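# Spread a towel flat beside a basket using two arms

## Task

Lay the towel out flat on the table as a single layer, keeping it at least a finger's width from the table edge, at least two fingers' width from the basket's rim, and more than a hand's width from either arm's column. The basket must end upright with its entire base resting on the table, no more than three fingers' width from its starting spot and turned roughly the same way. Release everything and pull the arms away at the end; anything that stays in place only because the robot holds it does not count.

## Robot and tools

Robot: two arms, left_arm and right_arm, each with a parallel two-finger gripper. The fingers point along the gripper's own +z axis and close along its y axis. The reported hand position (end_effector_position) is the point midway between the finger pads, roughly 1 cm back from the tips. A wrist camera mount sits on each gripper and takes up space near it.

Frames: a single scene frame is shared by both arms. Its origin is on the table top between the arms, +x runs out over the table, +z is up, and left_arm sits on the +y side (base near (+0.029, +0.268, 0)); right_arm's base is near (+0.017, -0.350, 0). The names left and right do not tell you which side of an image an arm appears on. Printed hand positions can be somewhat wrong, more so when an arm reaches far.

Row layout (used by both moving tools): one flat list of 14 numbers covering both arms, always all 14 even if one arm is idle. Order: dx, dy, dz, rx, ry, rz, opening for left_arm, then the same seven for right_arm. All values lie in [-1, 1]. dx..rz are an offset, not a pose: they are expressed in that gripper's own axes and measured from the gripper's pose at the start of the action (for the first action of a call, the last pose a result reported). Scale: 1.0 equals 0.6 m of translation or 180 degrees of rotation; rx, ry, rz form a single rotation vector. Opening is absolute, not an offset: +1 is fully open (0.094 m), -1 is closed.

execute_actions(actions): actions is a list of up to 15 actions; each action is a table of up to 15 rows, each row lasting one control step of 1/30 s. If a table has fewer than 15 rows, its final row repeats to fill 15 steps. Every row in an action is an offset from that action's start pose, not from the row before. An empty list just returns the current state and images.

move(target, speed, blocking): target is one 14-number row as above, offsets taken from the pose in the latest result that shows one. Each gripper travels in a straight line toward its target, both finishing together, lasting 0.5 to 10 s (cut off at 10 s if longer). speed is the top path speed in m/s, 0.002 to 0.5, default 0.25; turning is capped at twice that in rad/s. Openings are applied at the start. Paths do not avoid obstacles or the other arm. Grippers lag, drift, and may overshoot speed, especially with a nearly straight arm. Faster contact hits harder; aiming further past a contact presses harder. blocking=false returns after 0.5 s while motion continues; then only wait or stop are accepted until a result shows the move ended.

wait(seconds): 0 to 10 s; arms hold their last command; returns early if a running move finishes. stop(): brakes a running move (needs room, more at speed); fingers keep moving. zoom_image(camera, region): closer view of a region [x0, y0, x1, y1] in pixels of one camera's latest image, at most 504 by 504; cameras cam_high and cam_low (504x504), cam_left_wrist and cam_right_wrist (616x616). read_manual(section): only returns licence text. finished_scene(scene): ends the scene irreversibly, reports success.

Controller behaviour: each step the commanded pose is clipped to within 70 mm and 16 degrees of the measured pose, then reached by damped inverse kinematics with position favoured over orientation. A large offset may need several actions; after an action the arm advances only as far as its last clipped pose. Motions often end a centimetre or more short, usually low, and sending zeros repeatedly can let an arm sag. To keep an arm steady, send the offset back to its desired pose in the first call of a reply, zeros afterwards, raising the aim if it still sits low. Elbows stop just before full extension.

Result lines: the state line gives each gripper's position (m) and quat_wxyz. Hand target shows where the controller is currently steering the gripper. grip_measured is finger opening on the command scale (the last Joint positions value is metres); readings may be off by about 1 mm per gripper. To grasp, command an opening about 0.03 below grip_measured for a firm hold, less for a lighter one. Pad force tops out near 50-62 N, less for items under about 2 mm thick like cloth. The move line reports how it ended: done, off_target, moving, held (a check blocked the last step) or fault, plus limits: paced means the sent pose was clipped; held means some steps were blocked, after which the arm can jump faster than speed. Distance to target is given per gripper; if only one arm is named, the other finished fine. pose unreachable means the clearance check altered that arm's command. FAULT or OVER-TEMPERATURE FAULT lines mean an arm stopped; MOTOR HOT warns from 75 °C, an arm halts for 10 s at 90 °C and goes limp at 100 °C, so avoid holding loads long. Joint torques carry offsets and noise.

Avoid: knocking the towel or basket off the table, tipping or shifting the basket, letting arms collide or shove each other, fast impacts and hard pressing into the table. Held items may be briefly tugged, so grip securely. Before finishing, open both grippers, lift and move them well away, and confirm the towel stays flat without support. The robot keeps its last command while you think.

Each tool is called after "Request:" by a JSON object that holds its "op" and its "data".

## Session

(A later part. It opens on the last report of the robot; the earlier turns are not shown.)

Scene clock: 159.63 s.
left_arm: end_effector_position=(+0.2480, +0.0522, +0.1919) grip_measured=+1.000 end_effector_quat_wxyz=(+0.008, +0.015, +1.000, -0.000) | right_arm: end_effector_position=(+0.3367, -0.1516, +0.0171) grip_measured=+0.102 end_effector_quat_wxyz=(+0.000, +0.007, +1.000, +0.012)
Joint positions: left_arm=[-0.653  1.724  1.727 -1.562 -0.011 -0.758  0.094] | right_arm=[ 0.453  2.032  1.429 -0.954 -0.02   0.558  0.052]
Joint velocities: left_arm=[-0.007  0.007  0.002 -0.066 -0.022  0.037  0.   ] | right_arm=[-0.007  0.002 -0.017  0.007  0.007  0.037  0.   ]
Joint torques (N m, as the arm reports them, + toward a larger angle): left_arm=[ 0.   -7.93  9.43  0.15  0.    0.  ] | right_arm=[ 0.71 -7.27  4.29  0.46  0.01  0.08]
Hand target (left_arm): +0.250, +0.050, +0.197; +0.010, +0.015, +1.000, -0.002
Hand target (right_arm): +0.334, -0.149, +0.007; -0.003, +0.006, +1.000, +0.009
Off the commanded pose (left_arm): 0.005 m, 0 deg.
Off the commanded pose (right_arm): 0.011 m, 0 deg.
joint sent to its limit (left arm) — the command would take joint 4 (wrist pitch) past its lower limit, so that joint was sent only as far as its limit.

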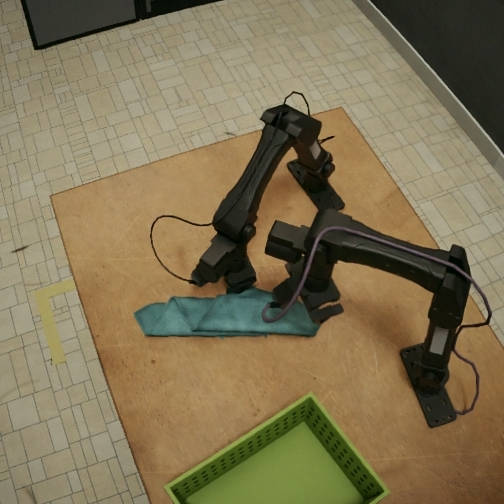

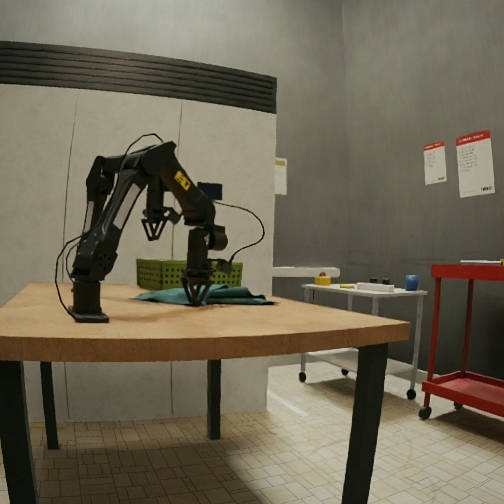

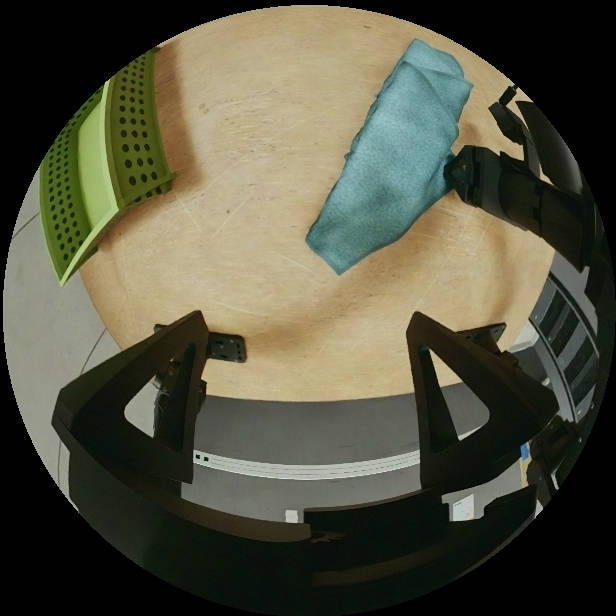

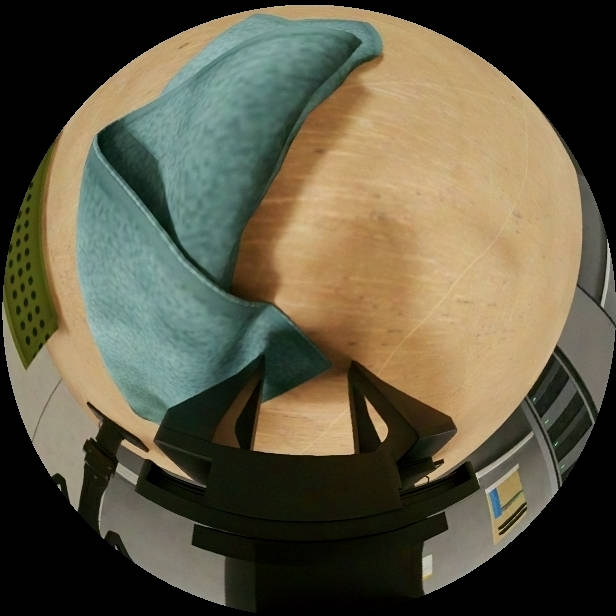

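Request:
{"op": "execute_actions", "data": {"actions": [[[-0.003, -0.003, -0.008, 0, 0, 0, 1, 0.004, 0.004, 0.022, 0, 0, 0, 0.1]]]}}

Scene clock: 161.80 s.
left_arm: end_effector_position=(+0.2480, +0.0522, +0.1919) grip_measured=+1.000 end_effector_quat_wxyz=(+0.008, +0.015, +1.000, -0.000) | right_arm: end_effector_position=(+0.3366, -0.1515, +0.0163) grip_measured=+0.102 end_effector_quat_wxyz=(+0.001, +0.007, +1.000, +0.013)
Joint positions: left_arm=[-0.653  1.724  1.727 -1.562 -0.011 -0.758  0.094] | right_arm=[ 0.453  2.032  1.425 -0.95  -0.021  0.559  0.052]
Joint velocities: left_arm=[-0.007 -0.007  0.012 -0.095 -0.022  0.066  0.   ] | right_arm=[-0.012  0.002 -0.007  0.066  0.022  0.022  0.001]
Joint torques (N m, as the arm reports them, + toward a larger angle): left_arm=[ 0.06 -8.11  9.46  0.16  0.05  0.02] | right_arm=[ 0.7  -7.43  3.31  0.59  0.01  0.09]
Hand target (left_arm): +0.250, +0.050, +0.197; +0.010, +0.015, +1.000, -0.002
Hand target (right_arm): +0.334, -0.149, +0.004; +0.000, +0.007, +1.000, +0.012
Off the commanded pose (left_arm): 0.005 m, 0 deg.
Off the commanded pose (right_arm): 0.013 m, 0 deg.
joint sent to its limit (left arm) — the command would take joint 4 (wrist pitch) past its lower limit, so that joint was sent only as far as its limit.

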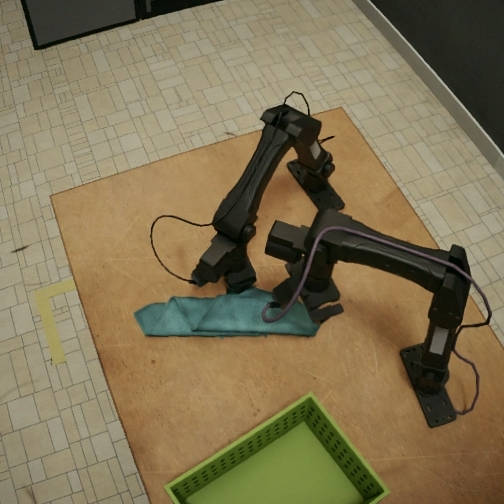

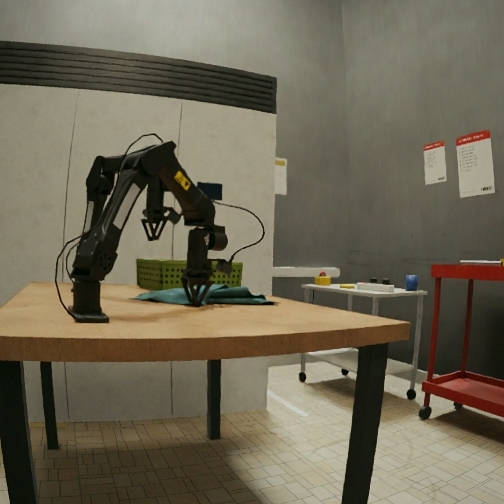

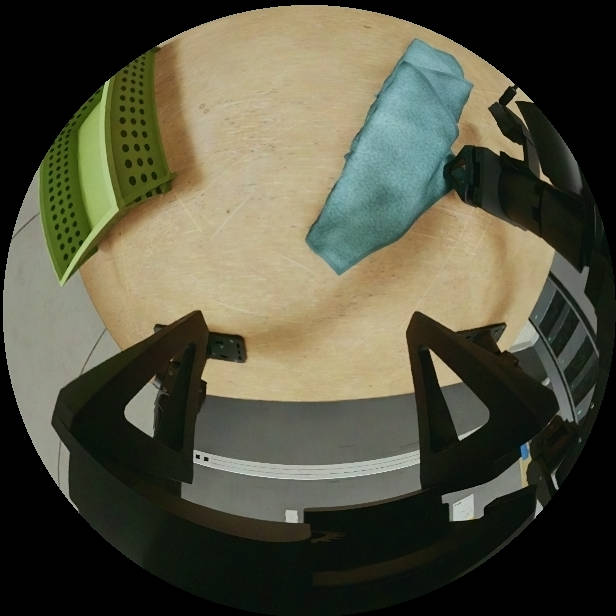

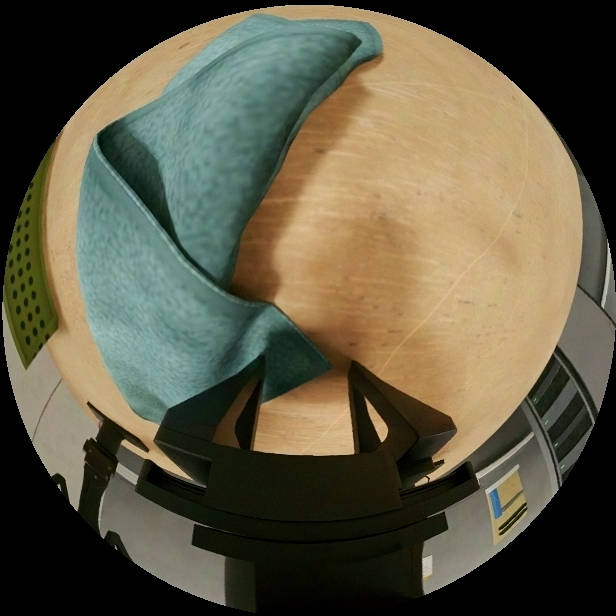

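Request:
{"op": "execute_actions", "data": {"actions": [[[-0.003, -0.003, -0.008, 0, 0, 0, 1, 0, 0, 0.010, 0, 0, 0, 0.0], [-0.003, -0.003, -0.008, 0, 0, 0, 1, 0, 0, 0.010, 0, 0, 0, -0.1], [-0.003, -0.003, -0.008, 0, 0, 0, 1, 0, 0, 0.010, 0, 0, 0, -0.2], [-0.003, -0.003, -0.008, 0, 0, 0, 1, 0, 0, 0.010, 0, 0, 0, -0.3], [-0.003, -0.003, -0.008, 0, 0, 0, 1, 0, 0, 0.010, 0, 0, 0, -0.4], [-0.003, -0.003, -0.008, 0, 0, 0, 1, 0, 0, 0.010, 0, 0, 0, -0.5], [-0.003, -0.003, -0.008, 0, 0, 0, 1, 0, 0, 0.010, 0, 0, 0, -0.6], [-0.003, -0.003, -0.008, 0, 0, 0, 1, 0, 0, 0.010, 0, 0, 0, -0.7], [-0.003, -0.003, -0.008, 0, 0, 0, 1, 0, 0, 0.010, 0, 0, 0, -0.8], [-0.003, -0.003, -0.008, 0, 0, 0, 1, 0, 0, 0.010, 0, 0, 0, -0.9], [-0.003, -0.003, -0.008, 0, 0, 0, 1, 0, 0, 0.010, 0, 0, 0, -1.0]], [[0, 0, 0, 0, 0, 0, 1, 0, 0, 0.005, 0, 0, 0, -1.0]]]}}

Scene clock: 168.20 s.
left_arm: end_effector_position=(+0.2480, +0.0522, +0.1919) grip_measured=+1.000 end_effector_quat_wxyz=(+0.008, +0.015, +1.000, -0.000) | right_arm: end_effector_position=(+0.3391, -0.1430, +0.0167) grip_measured=-0.970 end_effector_quat_wxyz=(+0.003, +0.007, +0.999, +0.034)
Joint positions: left_arm=[-0.653  1.724  1.727 -1.562 -0.011 -0.758  0.094] | right_arm=[ 0.453  2.032  1.425 -0.923 -0.055  0.559  0.001]
Joint velocities: left_arm=[-0.012 -0.007  0.002  0.022 -0.022  0.095  0.   ] | right_arm=[-0.017  0.012 -0.002  0.037 -0.007  0.007 -0.   ]
Joint torques (N m, as the arm reports them, + toward a larger angle): left_arm=[ 0.1  -8.67  6.8   0.28  0.01  0.03] | right_arm=[ 0.04 -8.29  5.48  0.36 -0.01  0.  ]
Hand target (left_arm): +0.248, +0.052, +0.192; +0.008, +0.015, +1.000, -0.000
Hand target (right_arm): +0.339, -0.143, +0.014; +0.003, +0.007, +0.999, +0.033
Off the commanded pose (left_arm): 0.000 m, 0 deg.
Off the commanded pose (right_arm): 0.003 m, 0 deg.

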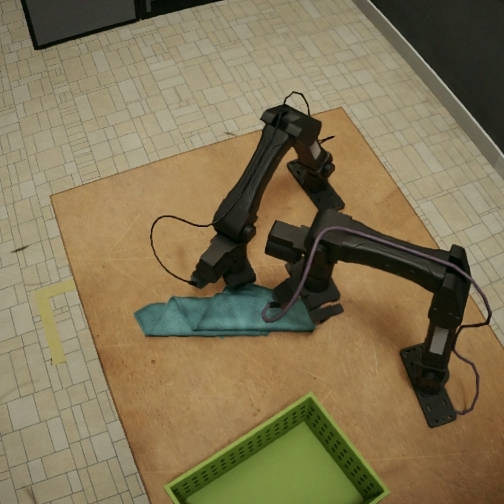

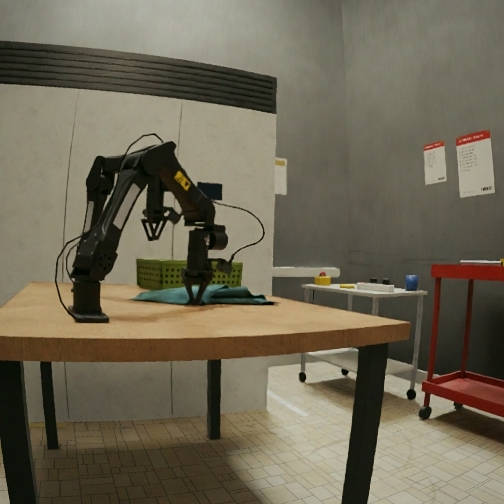

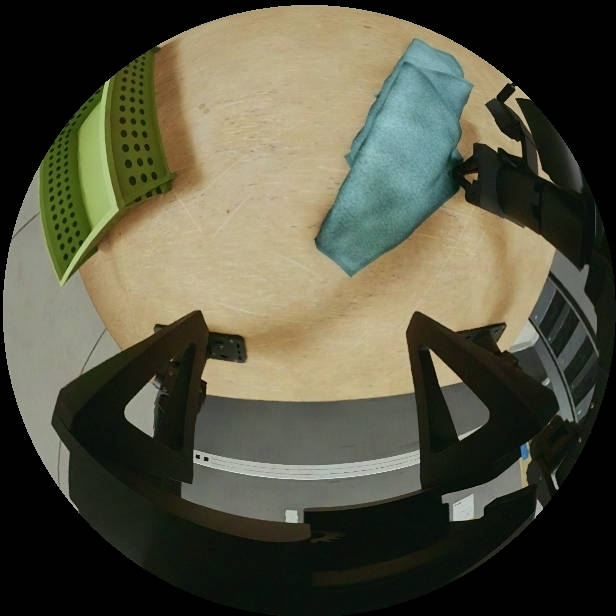

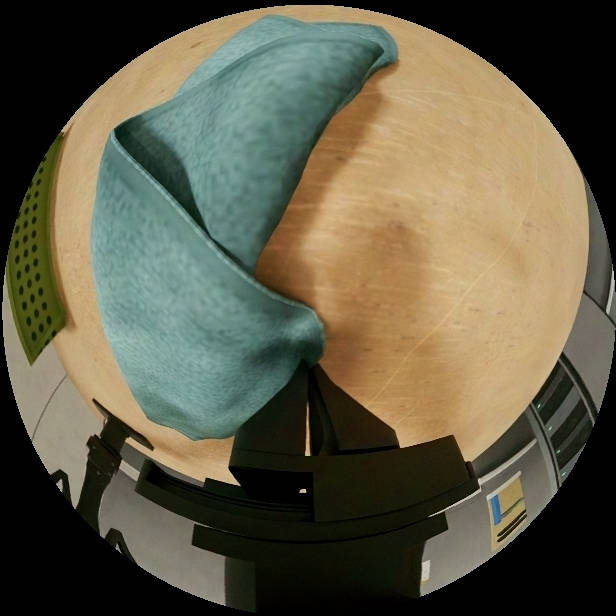

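Request:
{"op": "move", "data": {"target": [-0.003, -0.003, -0.008, 0, 0, 0, 1, 0, 0, -0.12, 0, 0, 0, -1], "speed": 0.08}}

Scene clock: 170.83 s.
left_arm: end_effector_position=(+0.2480, +0.0522, +0.1919) grip_measured=+1.000 end_effector_quat_wxyz=(+0.008, +0.015, +1.000, -0.000) | right_arm: end_effector_position=(+0.3320, -0.1472, +0.0697) grip_measured=-0.970 end_effector_quat_wxyz=(-0.017, +0.005, +1.000, +0.022)
Joint positions: left_arm=[-0.653  1.724  1.727 -1.562 -0.011 -0.758  0.094] | right_arm=[ 0.453  1.99   1.583 -1.17  -0.055  0.555  0.001]
Joint velocities: left_arm=[-0.002  0.017  0.007  0.051 -0.007 -0.095  0.   ] | right_arm=[-0.027 -0.007 -0.007 -0.066 -0.007  0.022  0.   ]
Joint torques (N m, as the arm reports them, + toward a larger angle): left_arm=[-0.02 -8.05  9.33  0.14  0.01  0.01] | right_arm=[ -0.81 -10.95   8.78   0.07  -0.01  -0.09]
Hand target (left_arm): +0.250, +0.050, +0.197; +0.010, +0.015, +1.000, -0.002
Hand target (right_arm): +0.339, -0.148, +0.088; +0.003, +0.007, +0.999, +0.034
Off the commanded pose (left_arm): 0.005 m, 0 deg.
Off the commanded pose (right_arm): 0.020 m, 3 deg.
joint sent to its limit (left arm) — the command would take joint 4 (wrist pitch) past its lower limit, so that joint was sent only as far as its limit.
move: off_target (right_arm)

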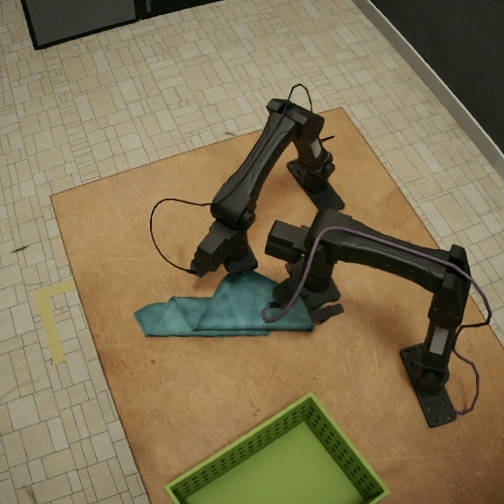

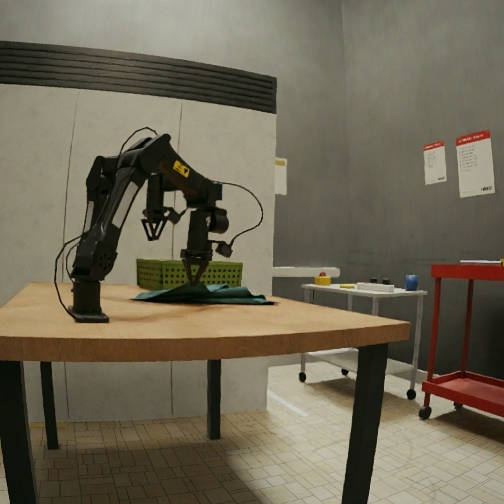

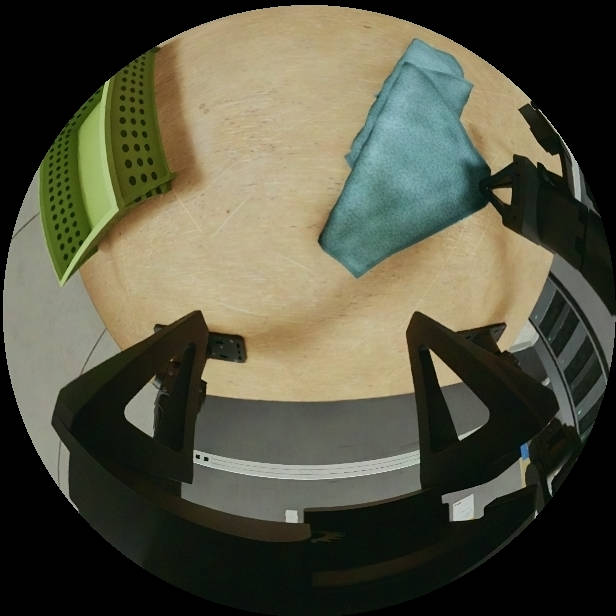

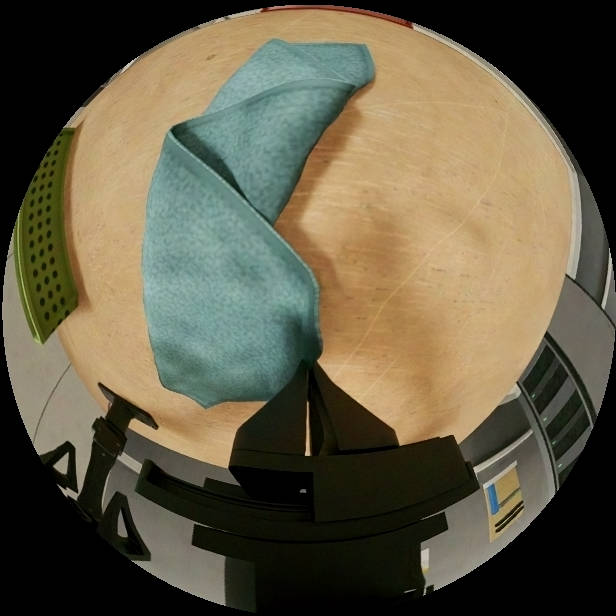

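Request:
{"op": "move", "data": {"target": [-0.003, -0.003, -0.008, 0, 0, 0, 1, 0, -0.10, -0.2, 0, 0, 0, -1], "speed": 0.1}}

Scene clock: 180.20 s.
left_arm: end_effector_position=(+0.2480, +0.0522, +0.1919) grip_measured=+1.000 end_effector_quat_wxyz=(+0.008, +0.015, +1.000, -0.000) | right_arm: end_effector_position=(+0.3342, -0.2087, +0.1702) grip_measured=-0.970 end_effector_quat_wxyz=(-0.018, +0.006, +1.000, +0.022)
Joint positions: left_arm=[-0.653  1.724  1.727 -1.562 -0.011 -0.758  0.094] | right_arm=[ 0.298  1.896  1.854 -1.546 -0.055  0.402  0.001]
Joint velocities: left_arm=[-0.002  0.002 -0.012  0.037  0.081 -0.037  0.   ] | right_arm=[-0.012  0.017 -0.017  0.022  0.022 -0.022 -0.002]
Joint torques (N m, as the arm reports them, + toward a larger angle): left_arm=[ 0.02 -7.97  9.34  0.12  0.01  0.04] | right_arm=[-0.69 -9.94  8.5   0.1   0.02 -0.02]
Hand target (left_arm): +0.250, +0.050, +0.197; +0.010, +0.015, +1.000, -0.002
Hand target (right_arm): +0.336, -0.212, +0.186; +0.003, +0.006, +1.000, +0.028
Off the commanded pose (left_arm): 0.005 m, 0 deg.
Off the commanded pose (right_arm): 0.017 m, 0 deg.
joint sent to its limit (left arm) — the command would take joint 4 (wrist pitch) past its lower limit, so that joint was sent only as far as its limit.
joint sent to its limit (right arm) — the command would take joint 4 (wrist pitch) past its lower limit, so that joint was sent only as far as its limit.
move: off_target (right_arm)

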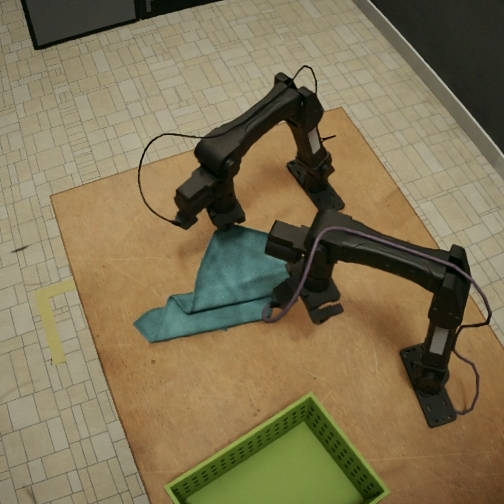

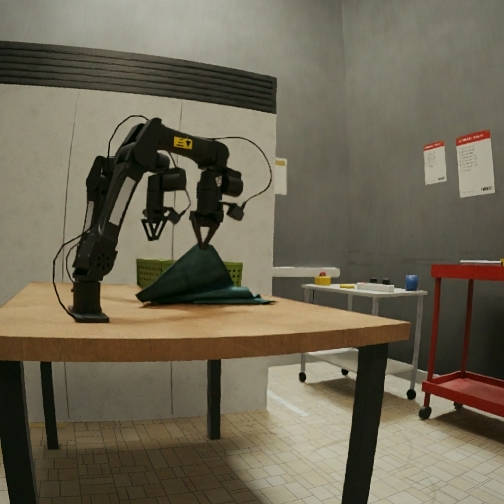

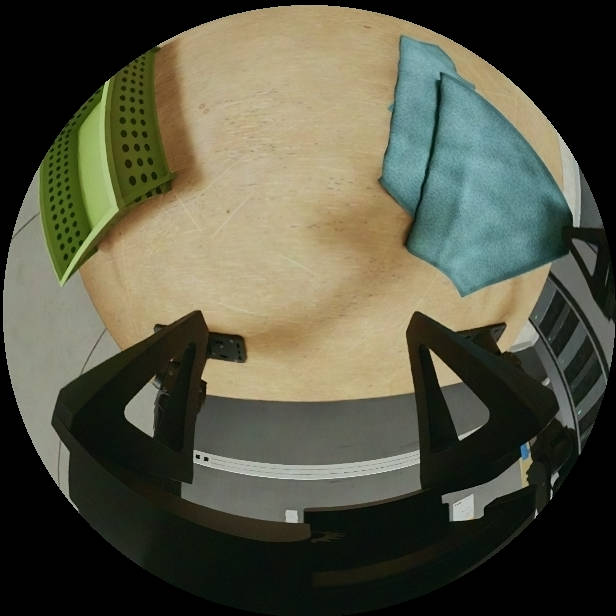

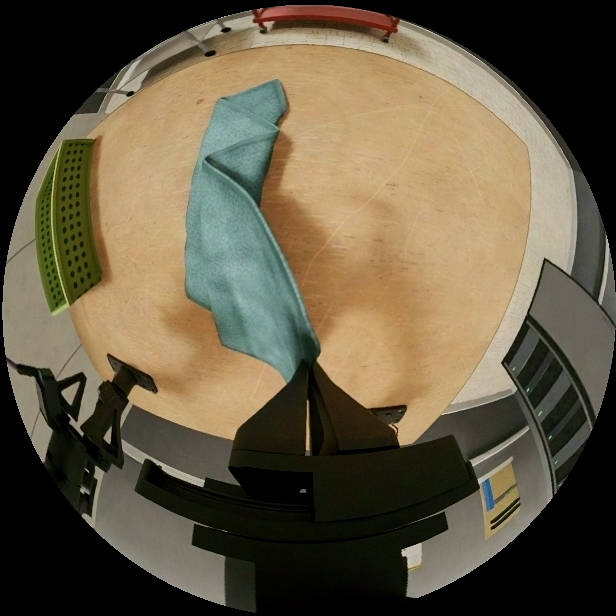

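Request:
{"op": "move", "data": {"target": [0.08, 0.12, 0.0, 0, 0, 0, 1, 0, -0.15, 0.06, 0, 0, 0, -1], "speed": 0.1}}

Scene clock: 188.50 s.
left_arm: end_effector_position=(+0.2060, +0.1192, +0.1940) grip_measured=+1.000 end_effector_quat_wxyz=(+0.015, +0.013, +1.000, -0.005) | right_arm: end_effector_position=(+0.3287, -0.2948, +0.1217) grip_measured=-0.970 end_effector_quat_wxyz=(-0.040, +0.008, +0.999, +0.018)
Joint positions: left_arm=[-0.577  1.419  1.431 -1.552 -0.011 -0.686  0.094] | right_arm=[ 0.055  1.811  1.548 -1.382 -0.048  0.161  0.001]
Joint velocities: left_arm=[ 0.007 -0.007  0.012 -0.051 -0.022 -0.022  0.   ] | right_arm=[-0.007  0.017 -0.007 -0.037 -0.007  0.022  0.   ]
Joint torques (N m, as the arm reports them, + toward a larger angle): left_arm=[ 0.69 -6.66  4.44  0.25  0.04  0.18] | right_arm=[-0.26 -9.77  5.55  0.19  0.01 -0.06]
Hand target (left_arm): +0.202, +0.125, +0.191; +0.008, +0.015, +1.000, -0.000
Hand target (right_arm): +0.331, -0.297, +0.130; -0.018, +0.006, +1.000, +0.019
Off the commanded pose (left_arm): 0.008 m, 1 deg.
Off the commanded pose (right_arm): 0.009 m, 3 deg.
move: off_target (right_arm)

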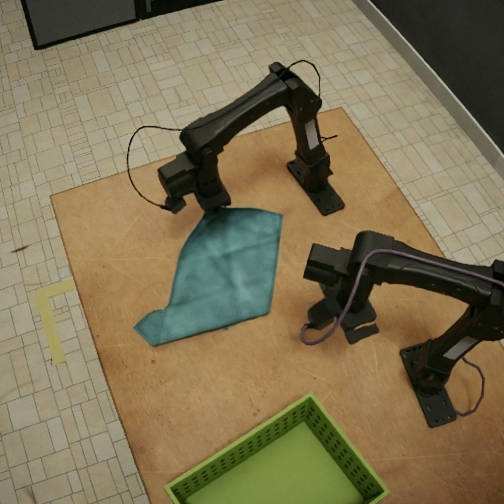

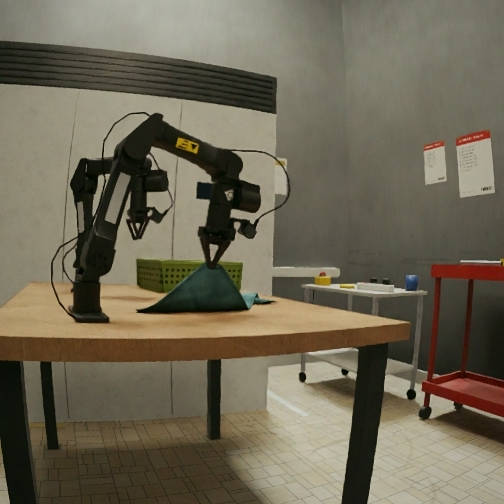

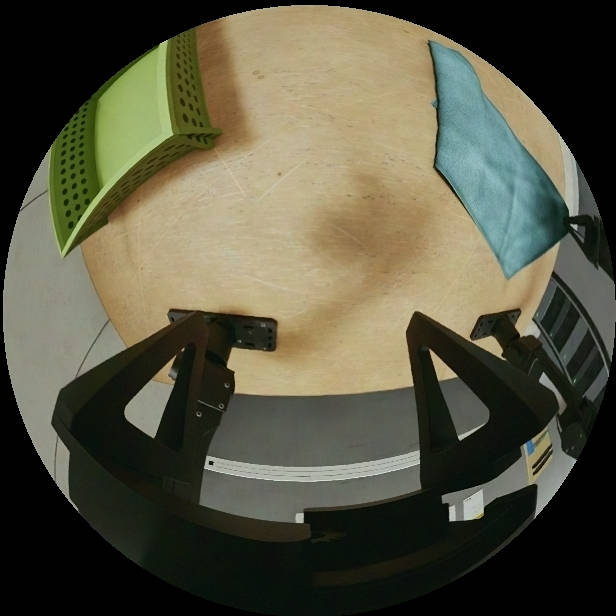

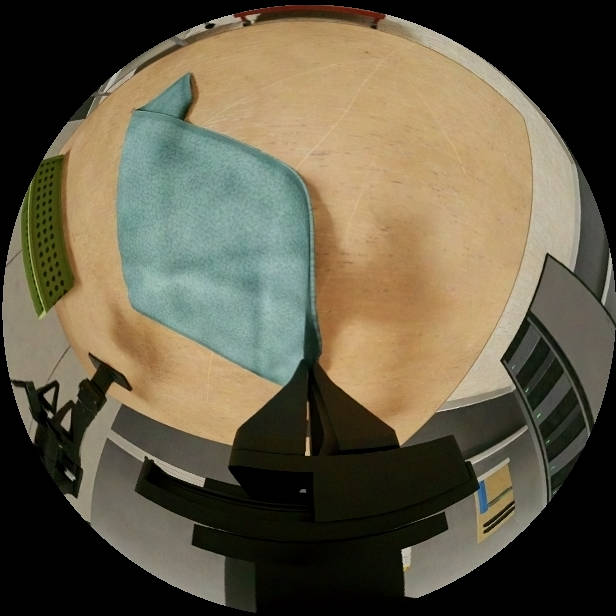

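Request:
{"op": "move", "data": {"target": [0, 0, -0.005, 0, 0, 0, 1, -0.05, -0.08, 0.13, 0, 0, 0, -1], "speed": 0.1}}

Scene clock: 201.17 s.
left_arm: end_effector_position=(+0.2060, +0.1192, +0.1940) grip_measured=+1.000 end_effector_quat_wxyz=(+0.015, +0.014, +1.000, -0.005) | right_arm: end_effector_position=(+0.3484, -0.3365, +0.0430) grip_measured=-0.970 end_effector_quat_wxyz=(-0.044, +0.008, +0.999, +0.020)
Joint positions: left_arm=[-0.577  1.419  1.431 -1.552 -0.011 -0.685  0.094] | right_arm=[-0.074  1.928  1.384 -1.113 -0.041  0.032  0.001]
Joint velocities: left_arm=[ 0.007 -0.012 -0.012 -0.022 -0.007  0.051  0.   ] | right_arm=[-0.017  0.002  0.002 -0.022 -0.022 -0.066  0.001]
Joint torques (N m, as the arm reports them, + toward a larger angle): left_arm=[-0.03 -5.22  8.12  0.2  -0.01  0.  ] | right_arm=[-0.5  -7.34  5.36  0.24  0.06 -0.1 ]
Hand target (left_arm): +0.206, +0.119, +0.197; +0.015, +0.013, +1.000, -0.006
Hand target (right_arm): +0.350, -0.341, +0.040; -0.040, +0.008, +0.999, +0.016
Off the commanded pose (left_arm): 0.003 m, 0 deg.
Off the commanded pose (right_arm): 0.006 m, 0 deg.
move: done

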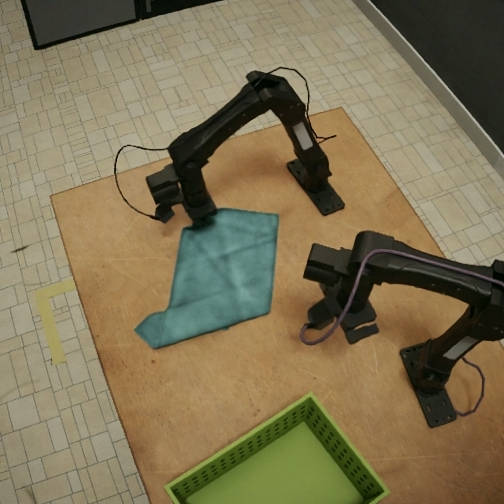

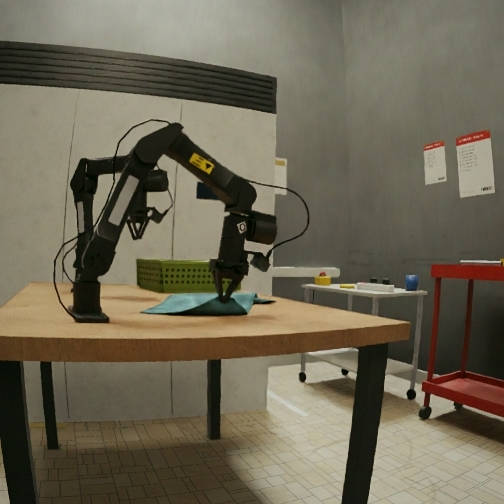

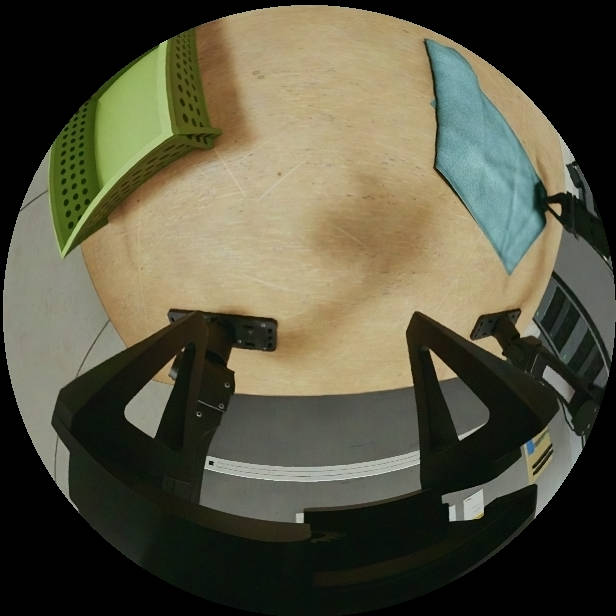

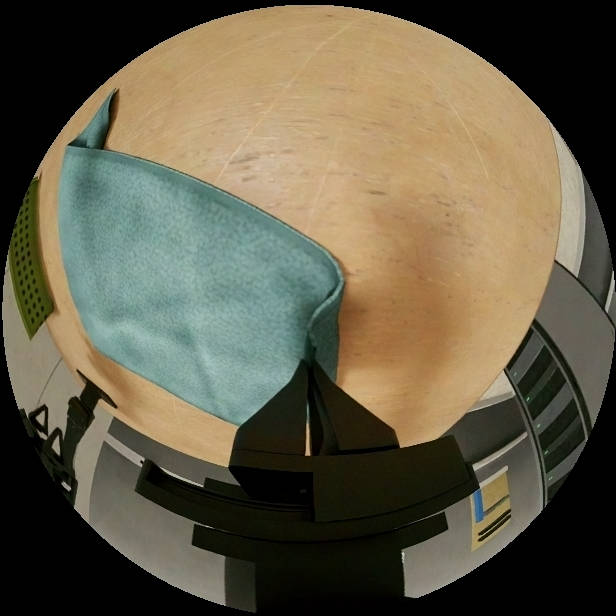

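Request:
{"op": "zoom_image", "data": {"camera": "cam_high", "region": [100, 180, 320, 380]}}

Region (100, 180, 320, 380) of cam_high's 504x504 image, scaled by 2.291, with more detail than that image has; it fills the top 458 rows of this view, and the rest is white.

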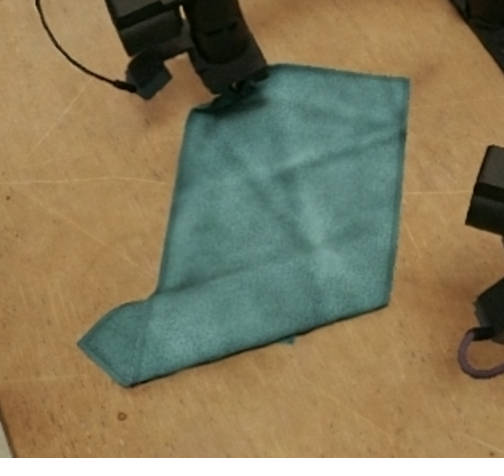

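Request:
{"op": "move", "data": {"target": [0, 0, -0.005, 0, 0, 0, 1, -0.22, 0.01, -0.06, 0, 0, 0, -1], "speed": 0.1}}

Scene clock: 323.13 s.
left_arm: end_effector_position=(+0.2060, +0.1192, +0.1940) grip_measured=+1.000 end_effector_quat_wxyz=(+0.015, +0.014, +1.000, -0.005) | right_arm: end_effector_position=(+0.4809, -0.3343, +0.0601) grip_measured=-0.970 end_effector_quat_wxyz=(-0.040, +0.008, +0.999, +0.020)
Joint positions: left_arm=[-0.577  1.419  1.431 -1.552 -0.011 -0.685  0.094] | right_arm=[-0.074  2.514  2.41  -1.544 -0.041  0.031  0.001]
Joint velocities: left_arm=[ 0.002 -0.012 -0.002 -0.037  0.007 -0.022  0.   ] | right_arm=[-0.002 -0.012  0.022  0.022 -0.022  0.066 -0.001]
Joint torques (N m, as the arm reports them, + toward a larger angle): left_arm=[ 0.04 -5.2   7.94  0.2   0.    0.03] | right_arm=[  0.01 -11.63   8.82   0.01  -0.02   0.02]
Hand target (left_arm): +0.206, +0.119, +0.197; +0.015, +0.014, +1.000, -0.006
Hand target (right_arm): +0.484, -0.334, +0.067; -0.032, +0.009, +0.999, +0.020
Off the commanded pose (left_arm): 0.003 m, 0 deg.
Off the commanded pose (right_arm): 0.008 m, 0 deg.
joint sent to its limit (right arm) — the command would take joint 4 (wrist pitch) past its lower limit, so that joint was sent only as far as its limit.
move: done

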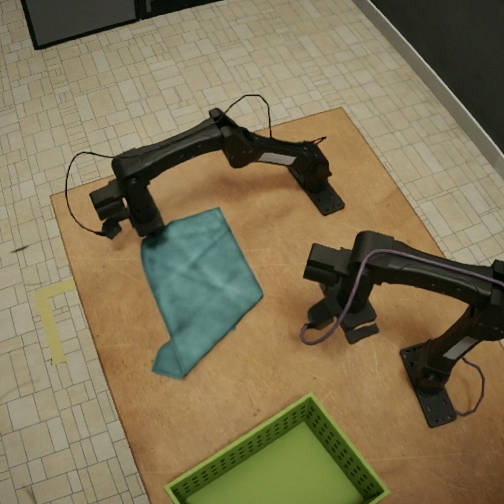

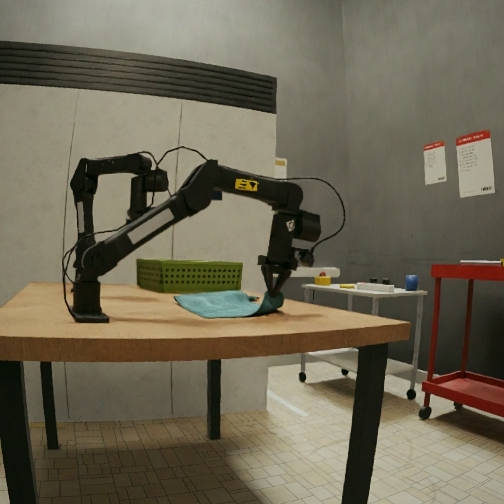

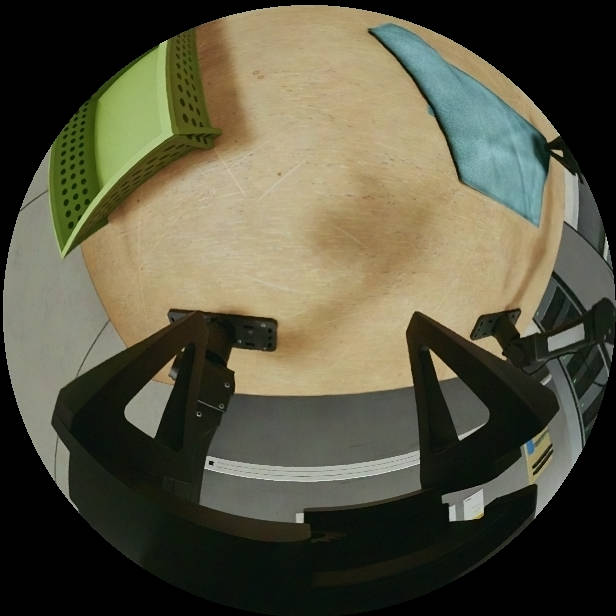

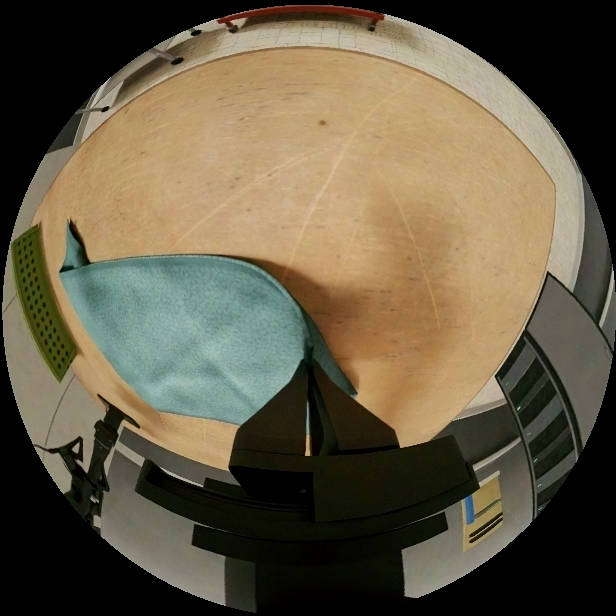

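Request:
{"op": "zoom_image", "data": {"camera": "cam_high", "region": [90, 180, 310, 400]}}

Region (90, 180, 310, 400) of cam_high's 504x504 image, scaled by 2.291, with more detail than that image has.

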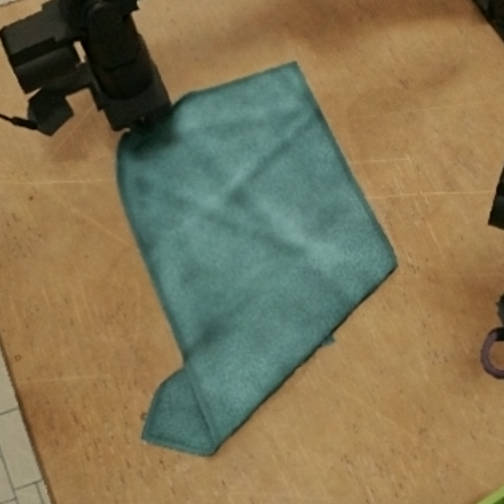

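Request:
{"op": "move", "data": {"target": [0, 0, -0.005, 0, 0, 0, 1, -0.16, 0.04, -0.02, 0, 0, 0, -1], "speed": 0.1}}

Scene clock: 362.67 s.
left_arm: end_effector_position=(+0.2060, +0.1192, +0.1940) grip_measured=+1.000 end_effector_quat_wxyz=(+0.015, +0.014, +1.000, -0.005) | right_arm: end_effector_position=(+0.5685, -0.3187, +0.0567) grip_measured=-0.970 end_effector_quat_wxyz=(+0.099, +0.013, +0.995, +0.026)
Joint positions: left_arm=[-0.577  1.419  1.431 -1.552 -0.011 -0.685  0.094] | right_arm=[-0.049  2.746  2.828 -1.452 -0.041  0.073  0.001]
Joint velocities: left_arm=[-0.002  0.022 -0.007 -0.081 -0.007 -0.037  0.   ] | right_arm=[-0.002  0.007 -0.002 -0.022 -0.007 -0.051 -0.001]
Joint torques (N m, as the arm reports them, + toward a larger angle): left_arm=[ 0.08 -5.24  8.05  0.23  0.01  0.  ] | right_arm=[  0.64 -12.42   9.16   0.71  -0.05   0.07]
Hand target (left_arm): +0.206, +0.119, +0.197; +0.015, +0.014, +1.000, -0.006
Hand target (right_arm): +0.577, -0.312, +0.065; +0.121, +0.011, +0.992, +0.031
Off the commanded pose (left_arm): 0.003 m, 0 deg.
Off the commanded pose (right_arm): 0.014 m, 16 deg.
elbow stopped short (right arm): the move would have taken joint 3 (elbow) straighter than the controller allows; a more bent joint 3 avoids this.
move: off_target (right_arm)

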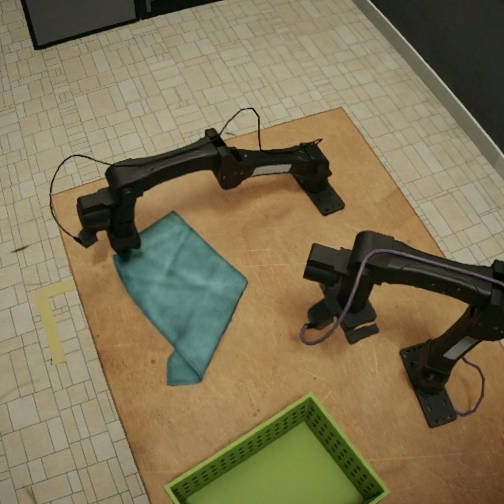

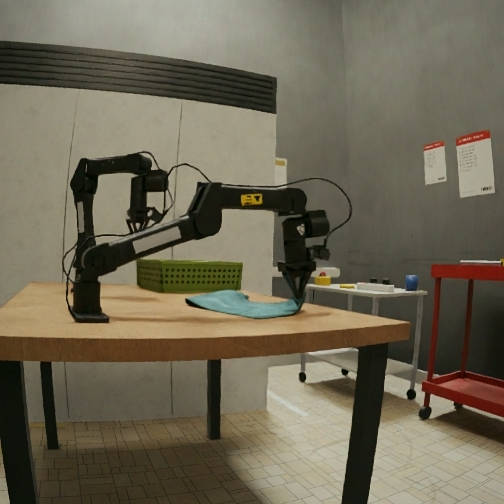

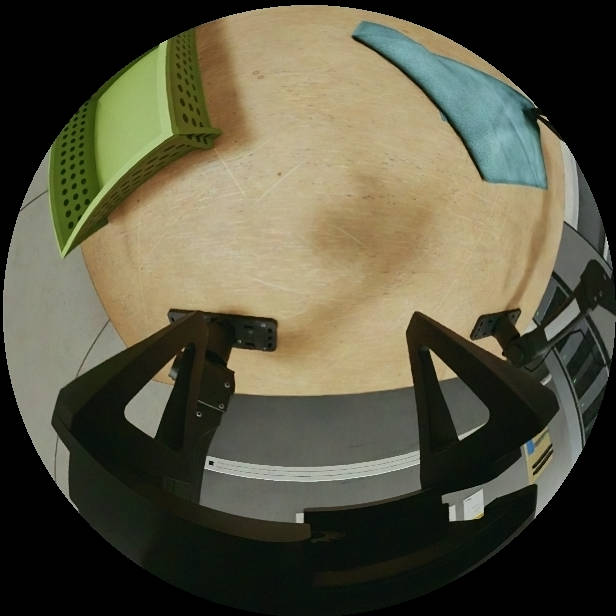

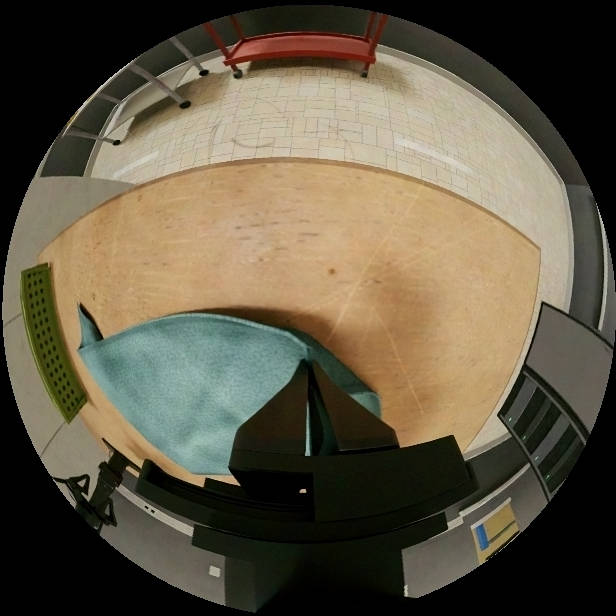

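Request:
{"op": "zoom_image", "data": {"camera": "cam_high", "region": [80, 190, 300, 410]}}

Region (80, 190, 300, 410) of cam_high's 504x504 image, scaled by 2.291, with more detail than that image has.

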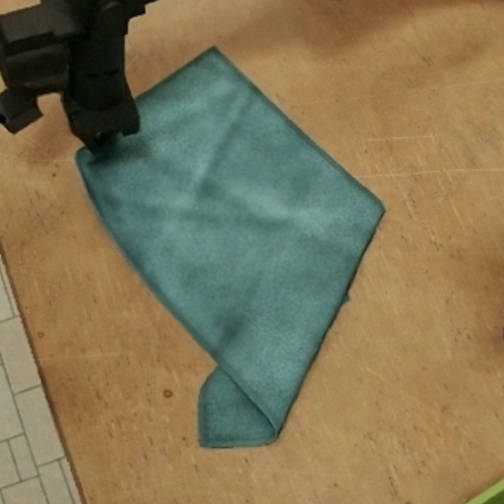

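Request:
{"op": "move", "data": {"target": [-0.595, -0.048, 0.167, 0.088, -0.150, 0.328, 0.1, 0, 0, 0, 0, 0, 0, -1], "speed": 0.25}}

Scene clock: 379.13 s.
left_arm: end_effector_position=(+0.5637, +0.0816, +0.1018) grip_measured=+0.102 end_effector_quat_wxyz=(+0.236, +0.493, +0.829, -0.121) | right_arm: end_effector_position=(+0.5688, -0.3187, +0.0568) grip_measured=-0.970 end_effector_quat_wxyz=(+0.099, +0.013, +0.995, +0.026)
Joint positions: left_arm=[-0.088  2.439  2.32  -1.055  0.371  0.774  0.052] | right_arm=[-0.049  2.746  2.828 -1.451 -0.041  0.074  0.001]
Joint velocities: left_arm=[ 0.002  0.012  0.022 -0.037 -0.007  0.037  0.001] | right_arm=[-0.007  0.002 -0.012  0.125  0.022 -0.022 -0.001]
Joint torques (N m, as the arm reports them, + toward a larger angle): left_arm=[  0.28 -14.7   10.4    0.75   0.45   0.15] | right_arm=[  0.   -12.75   6.3    0.52  -0.01  -0.01]
Hand target (left_arm): +0.564, +0.081, +0.103; +0.235, +0.496, +0.826, -0.130
Hand target (right_arm): +0.568, -0.319, +0.057; +0.099, +0.013, +0.995, +0.026
Off the commanded pose (left_arm): 0.004 m, 1 deg.
Off the commanded pose (right_arm): 0.000 m, 0 deg.
move: done

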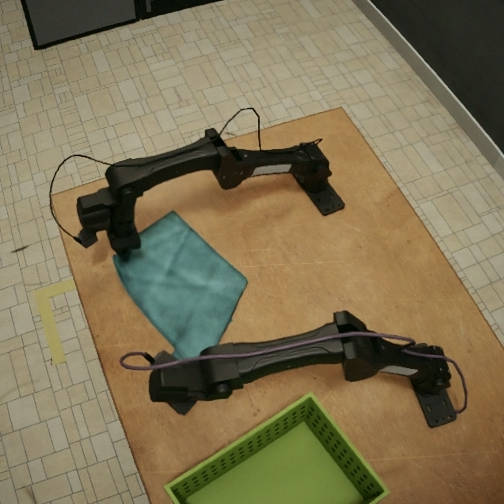

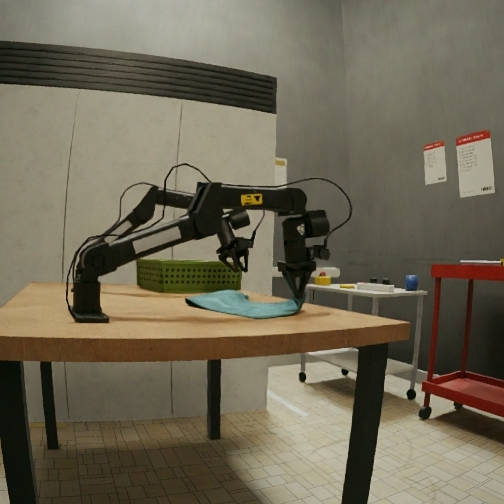

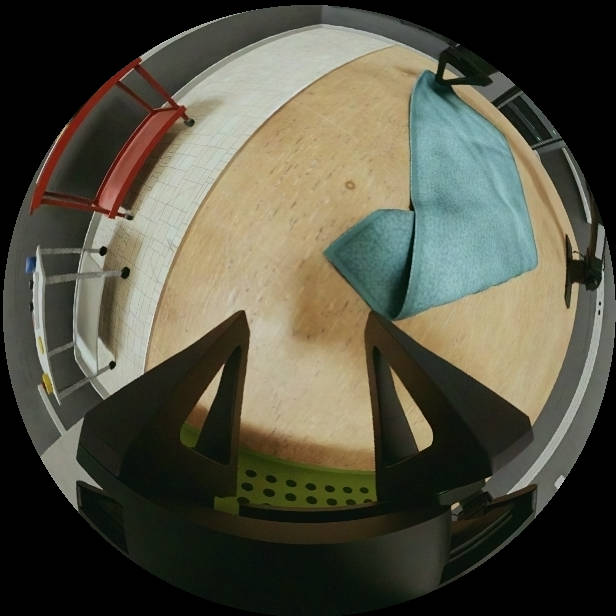

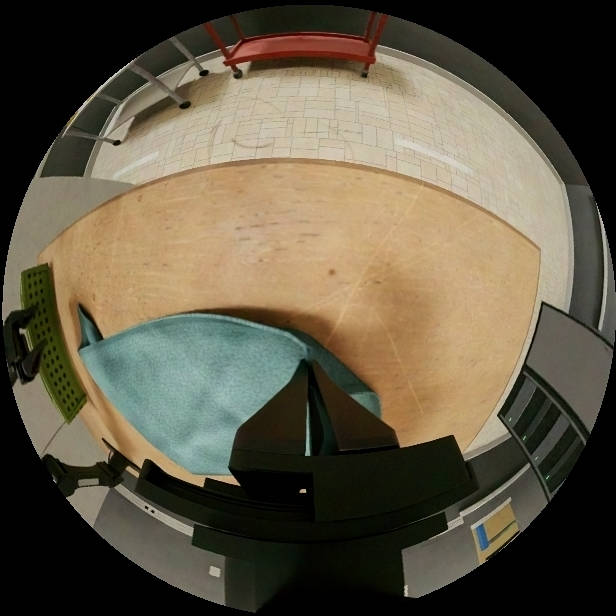

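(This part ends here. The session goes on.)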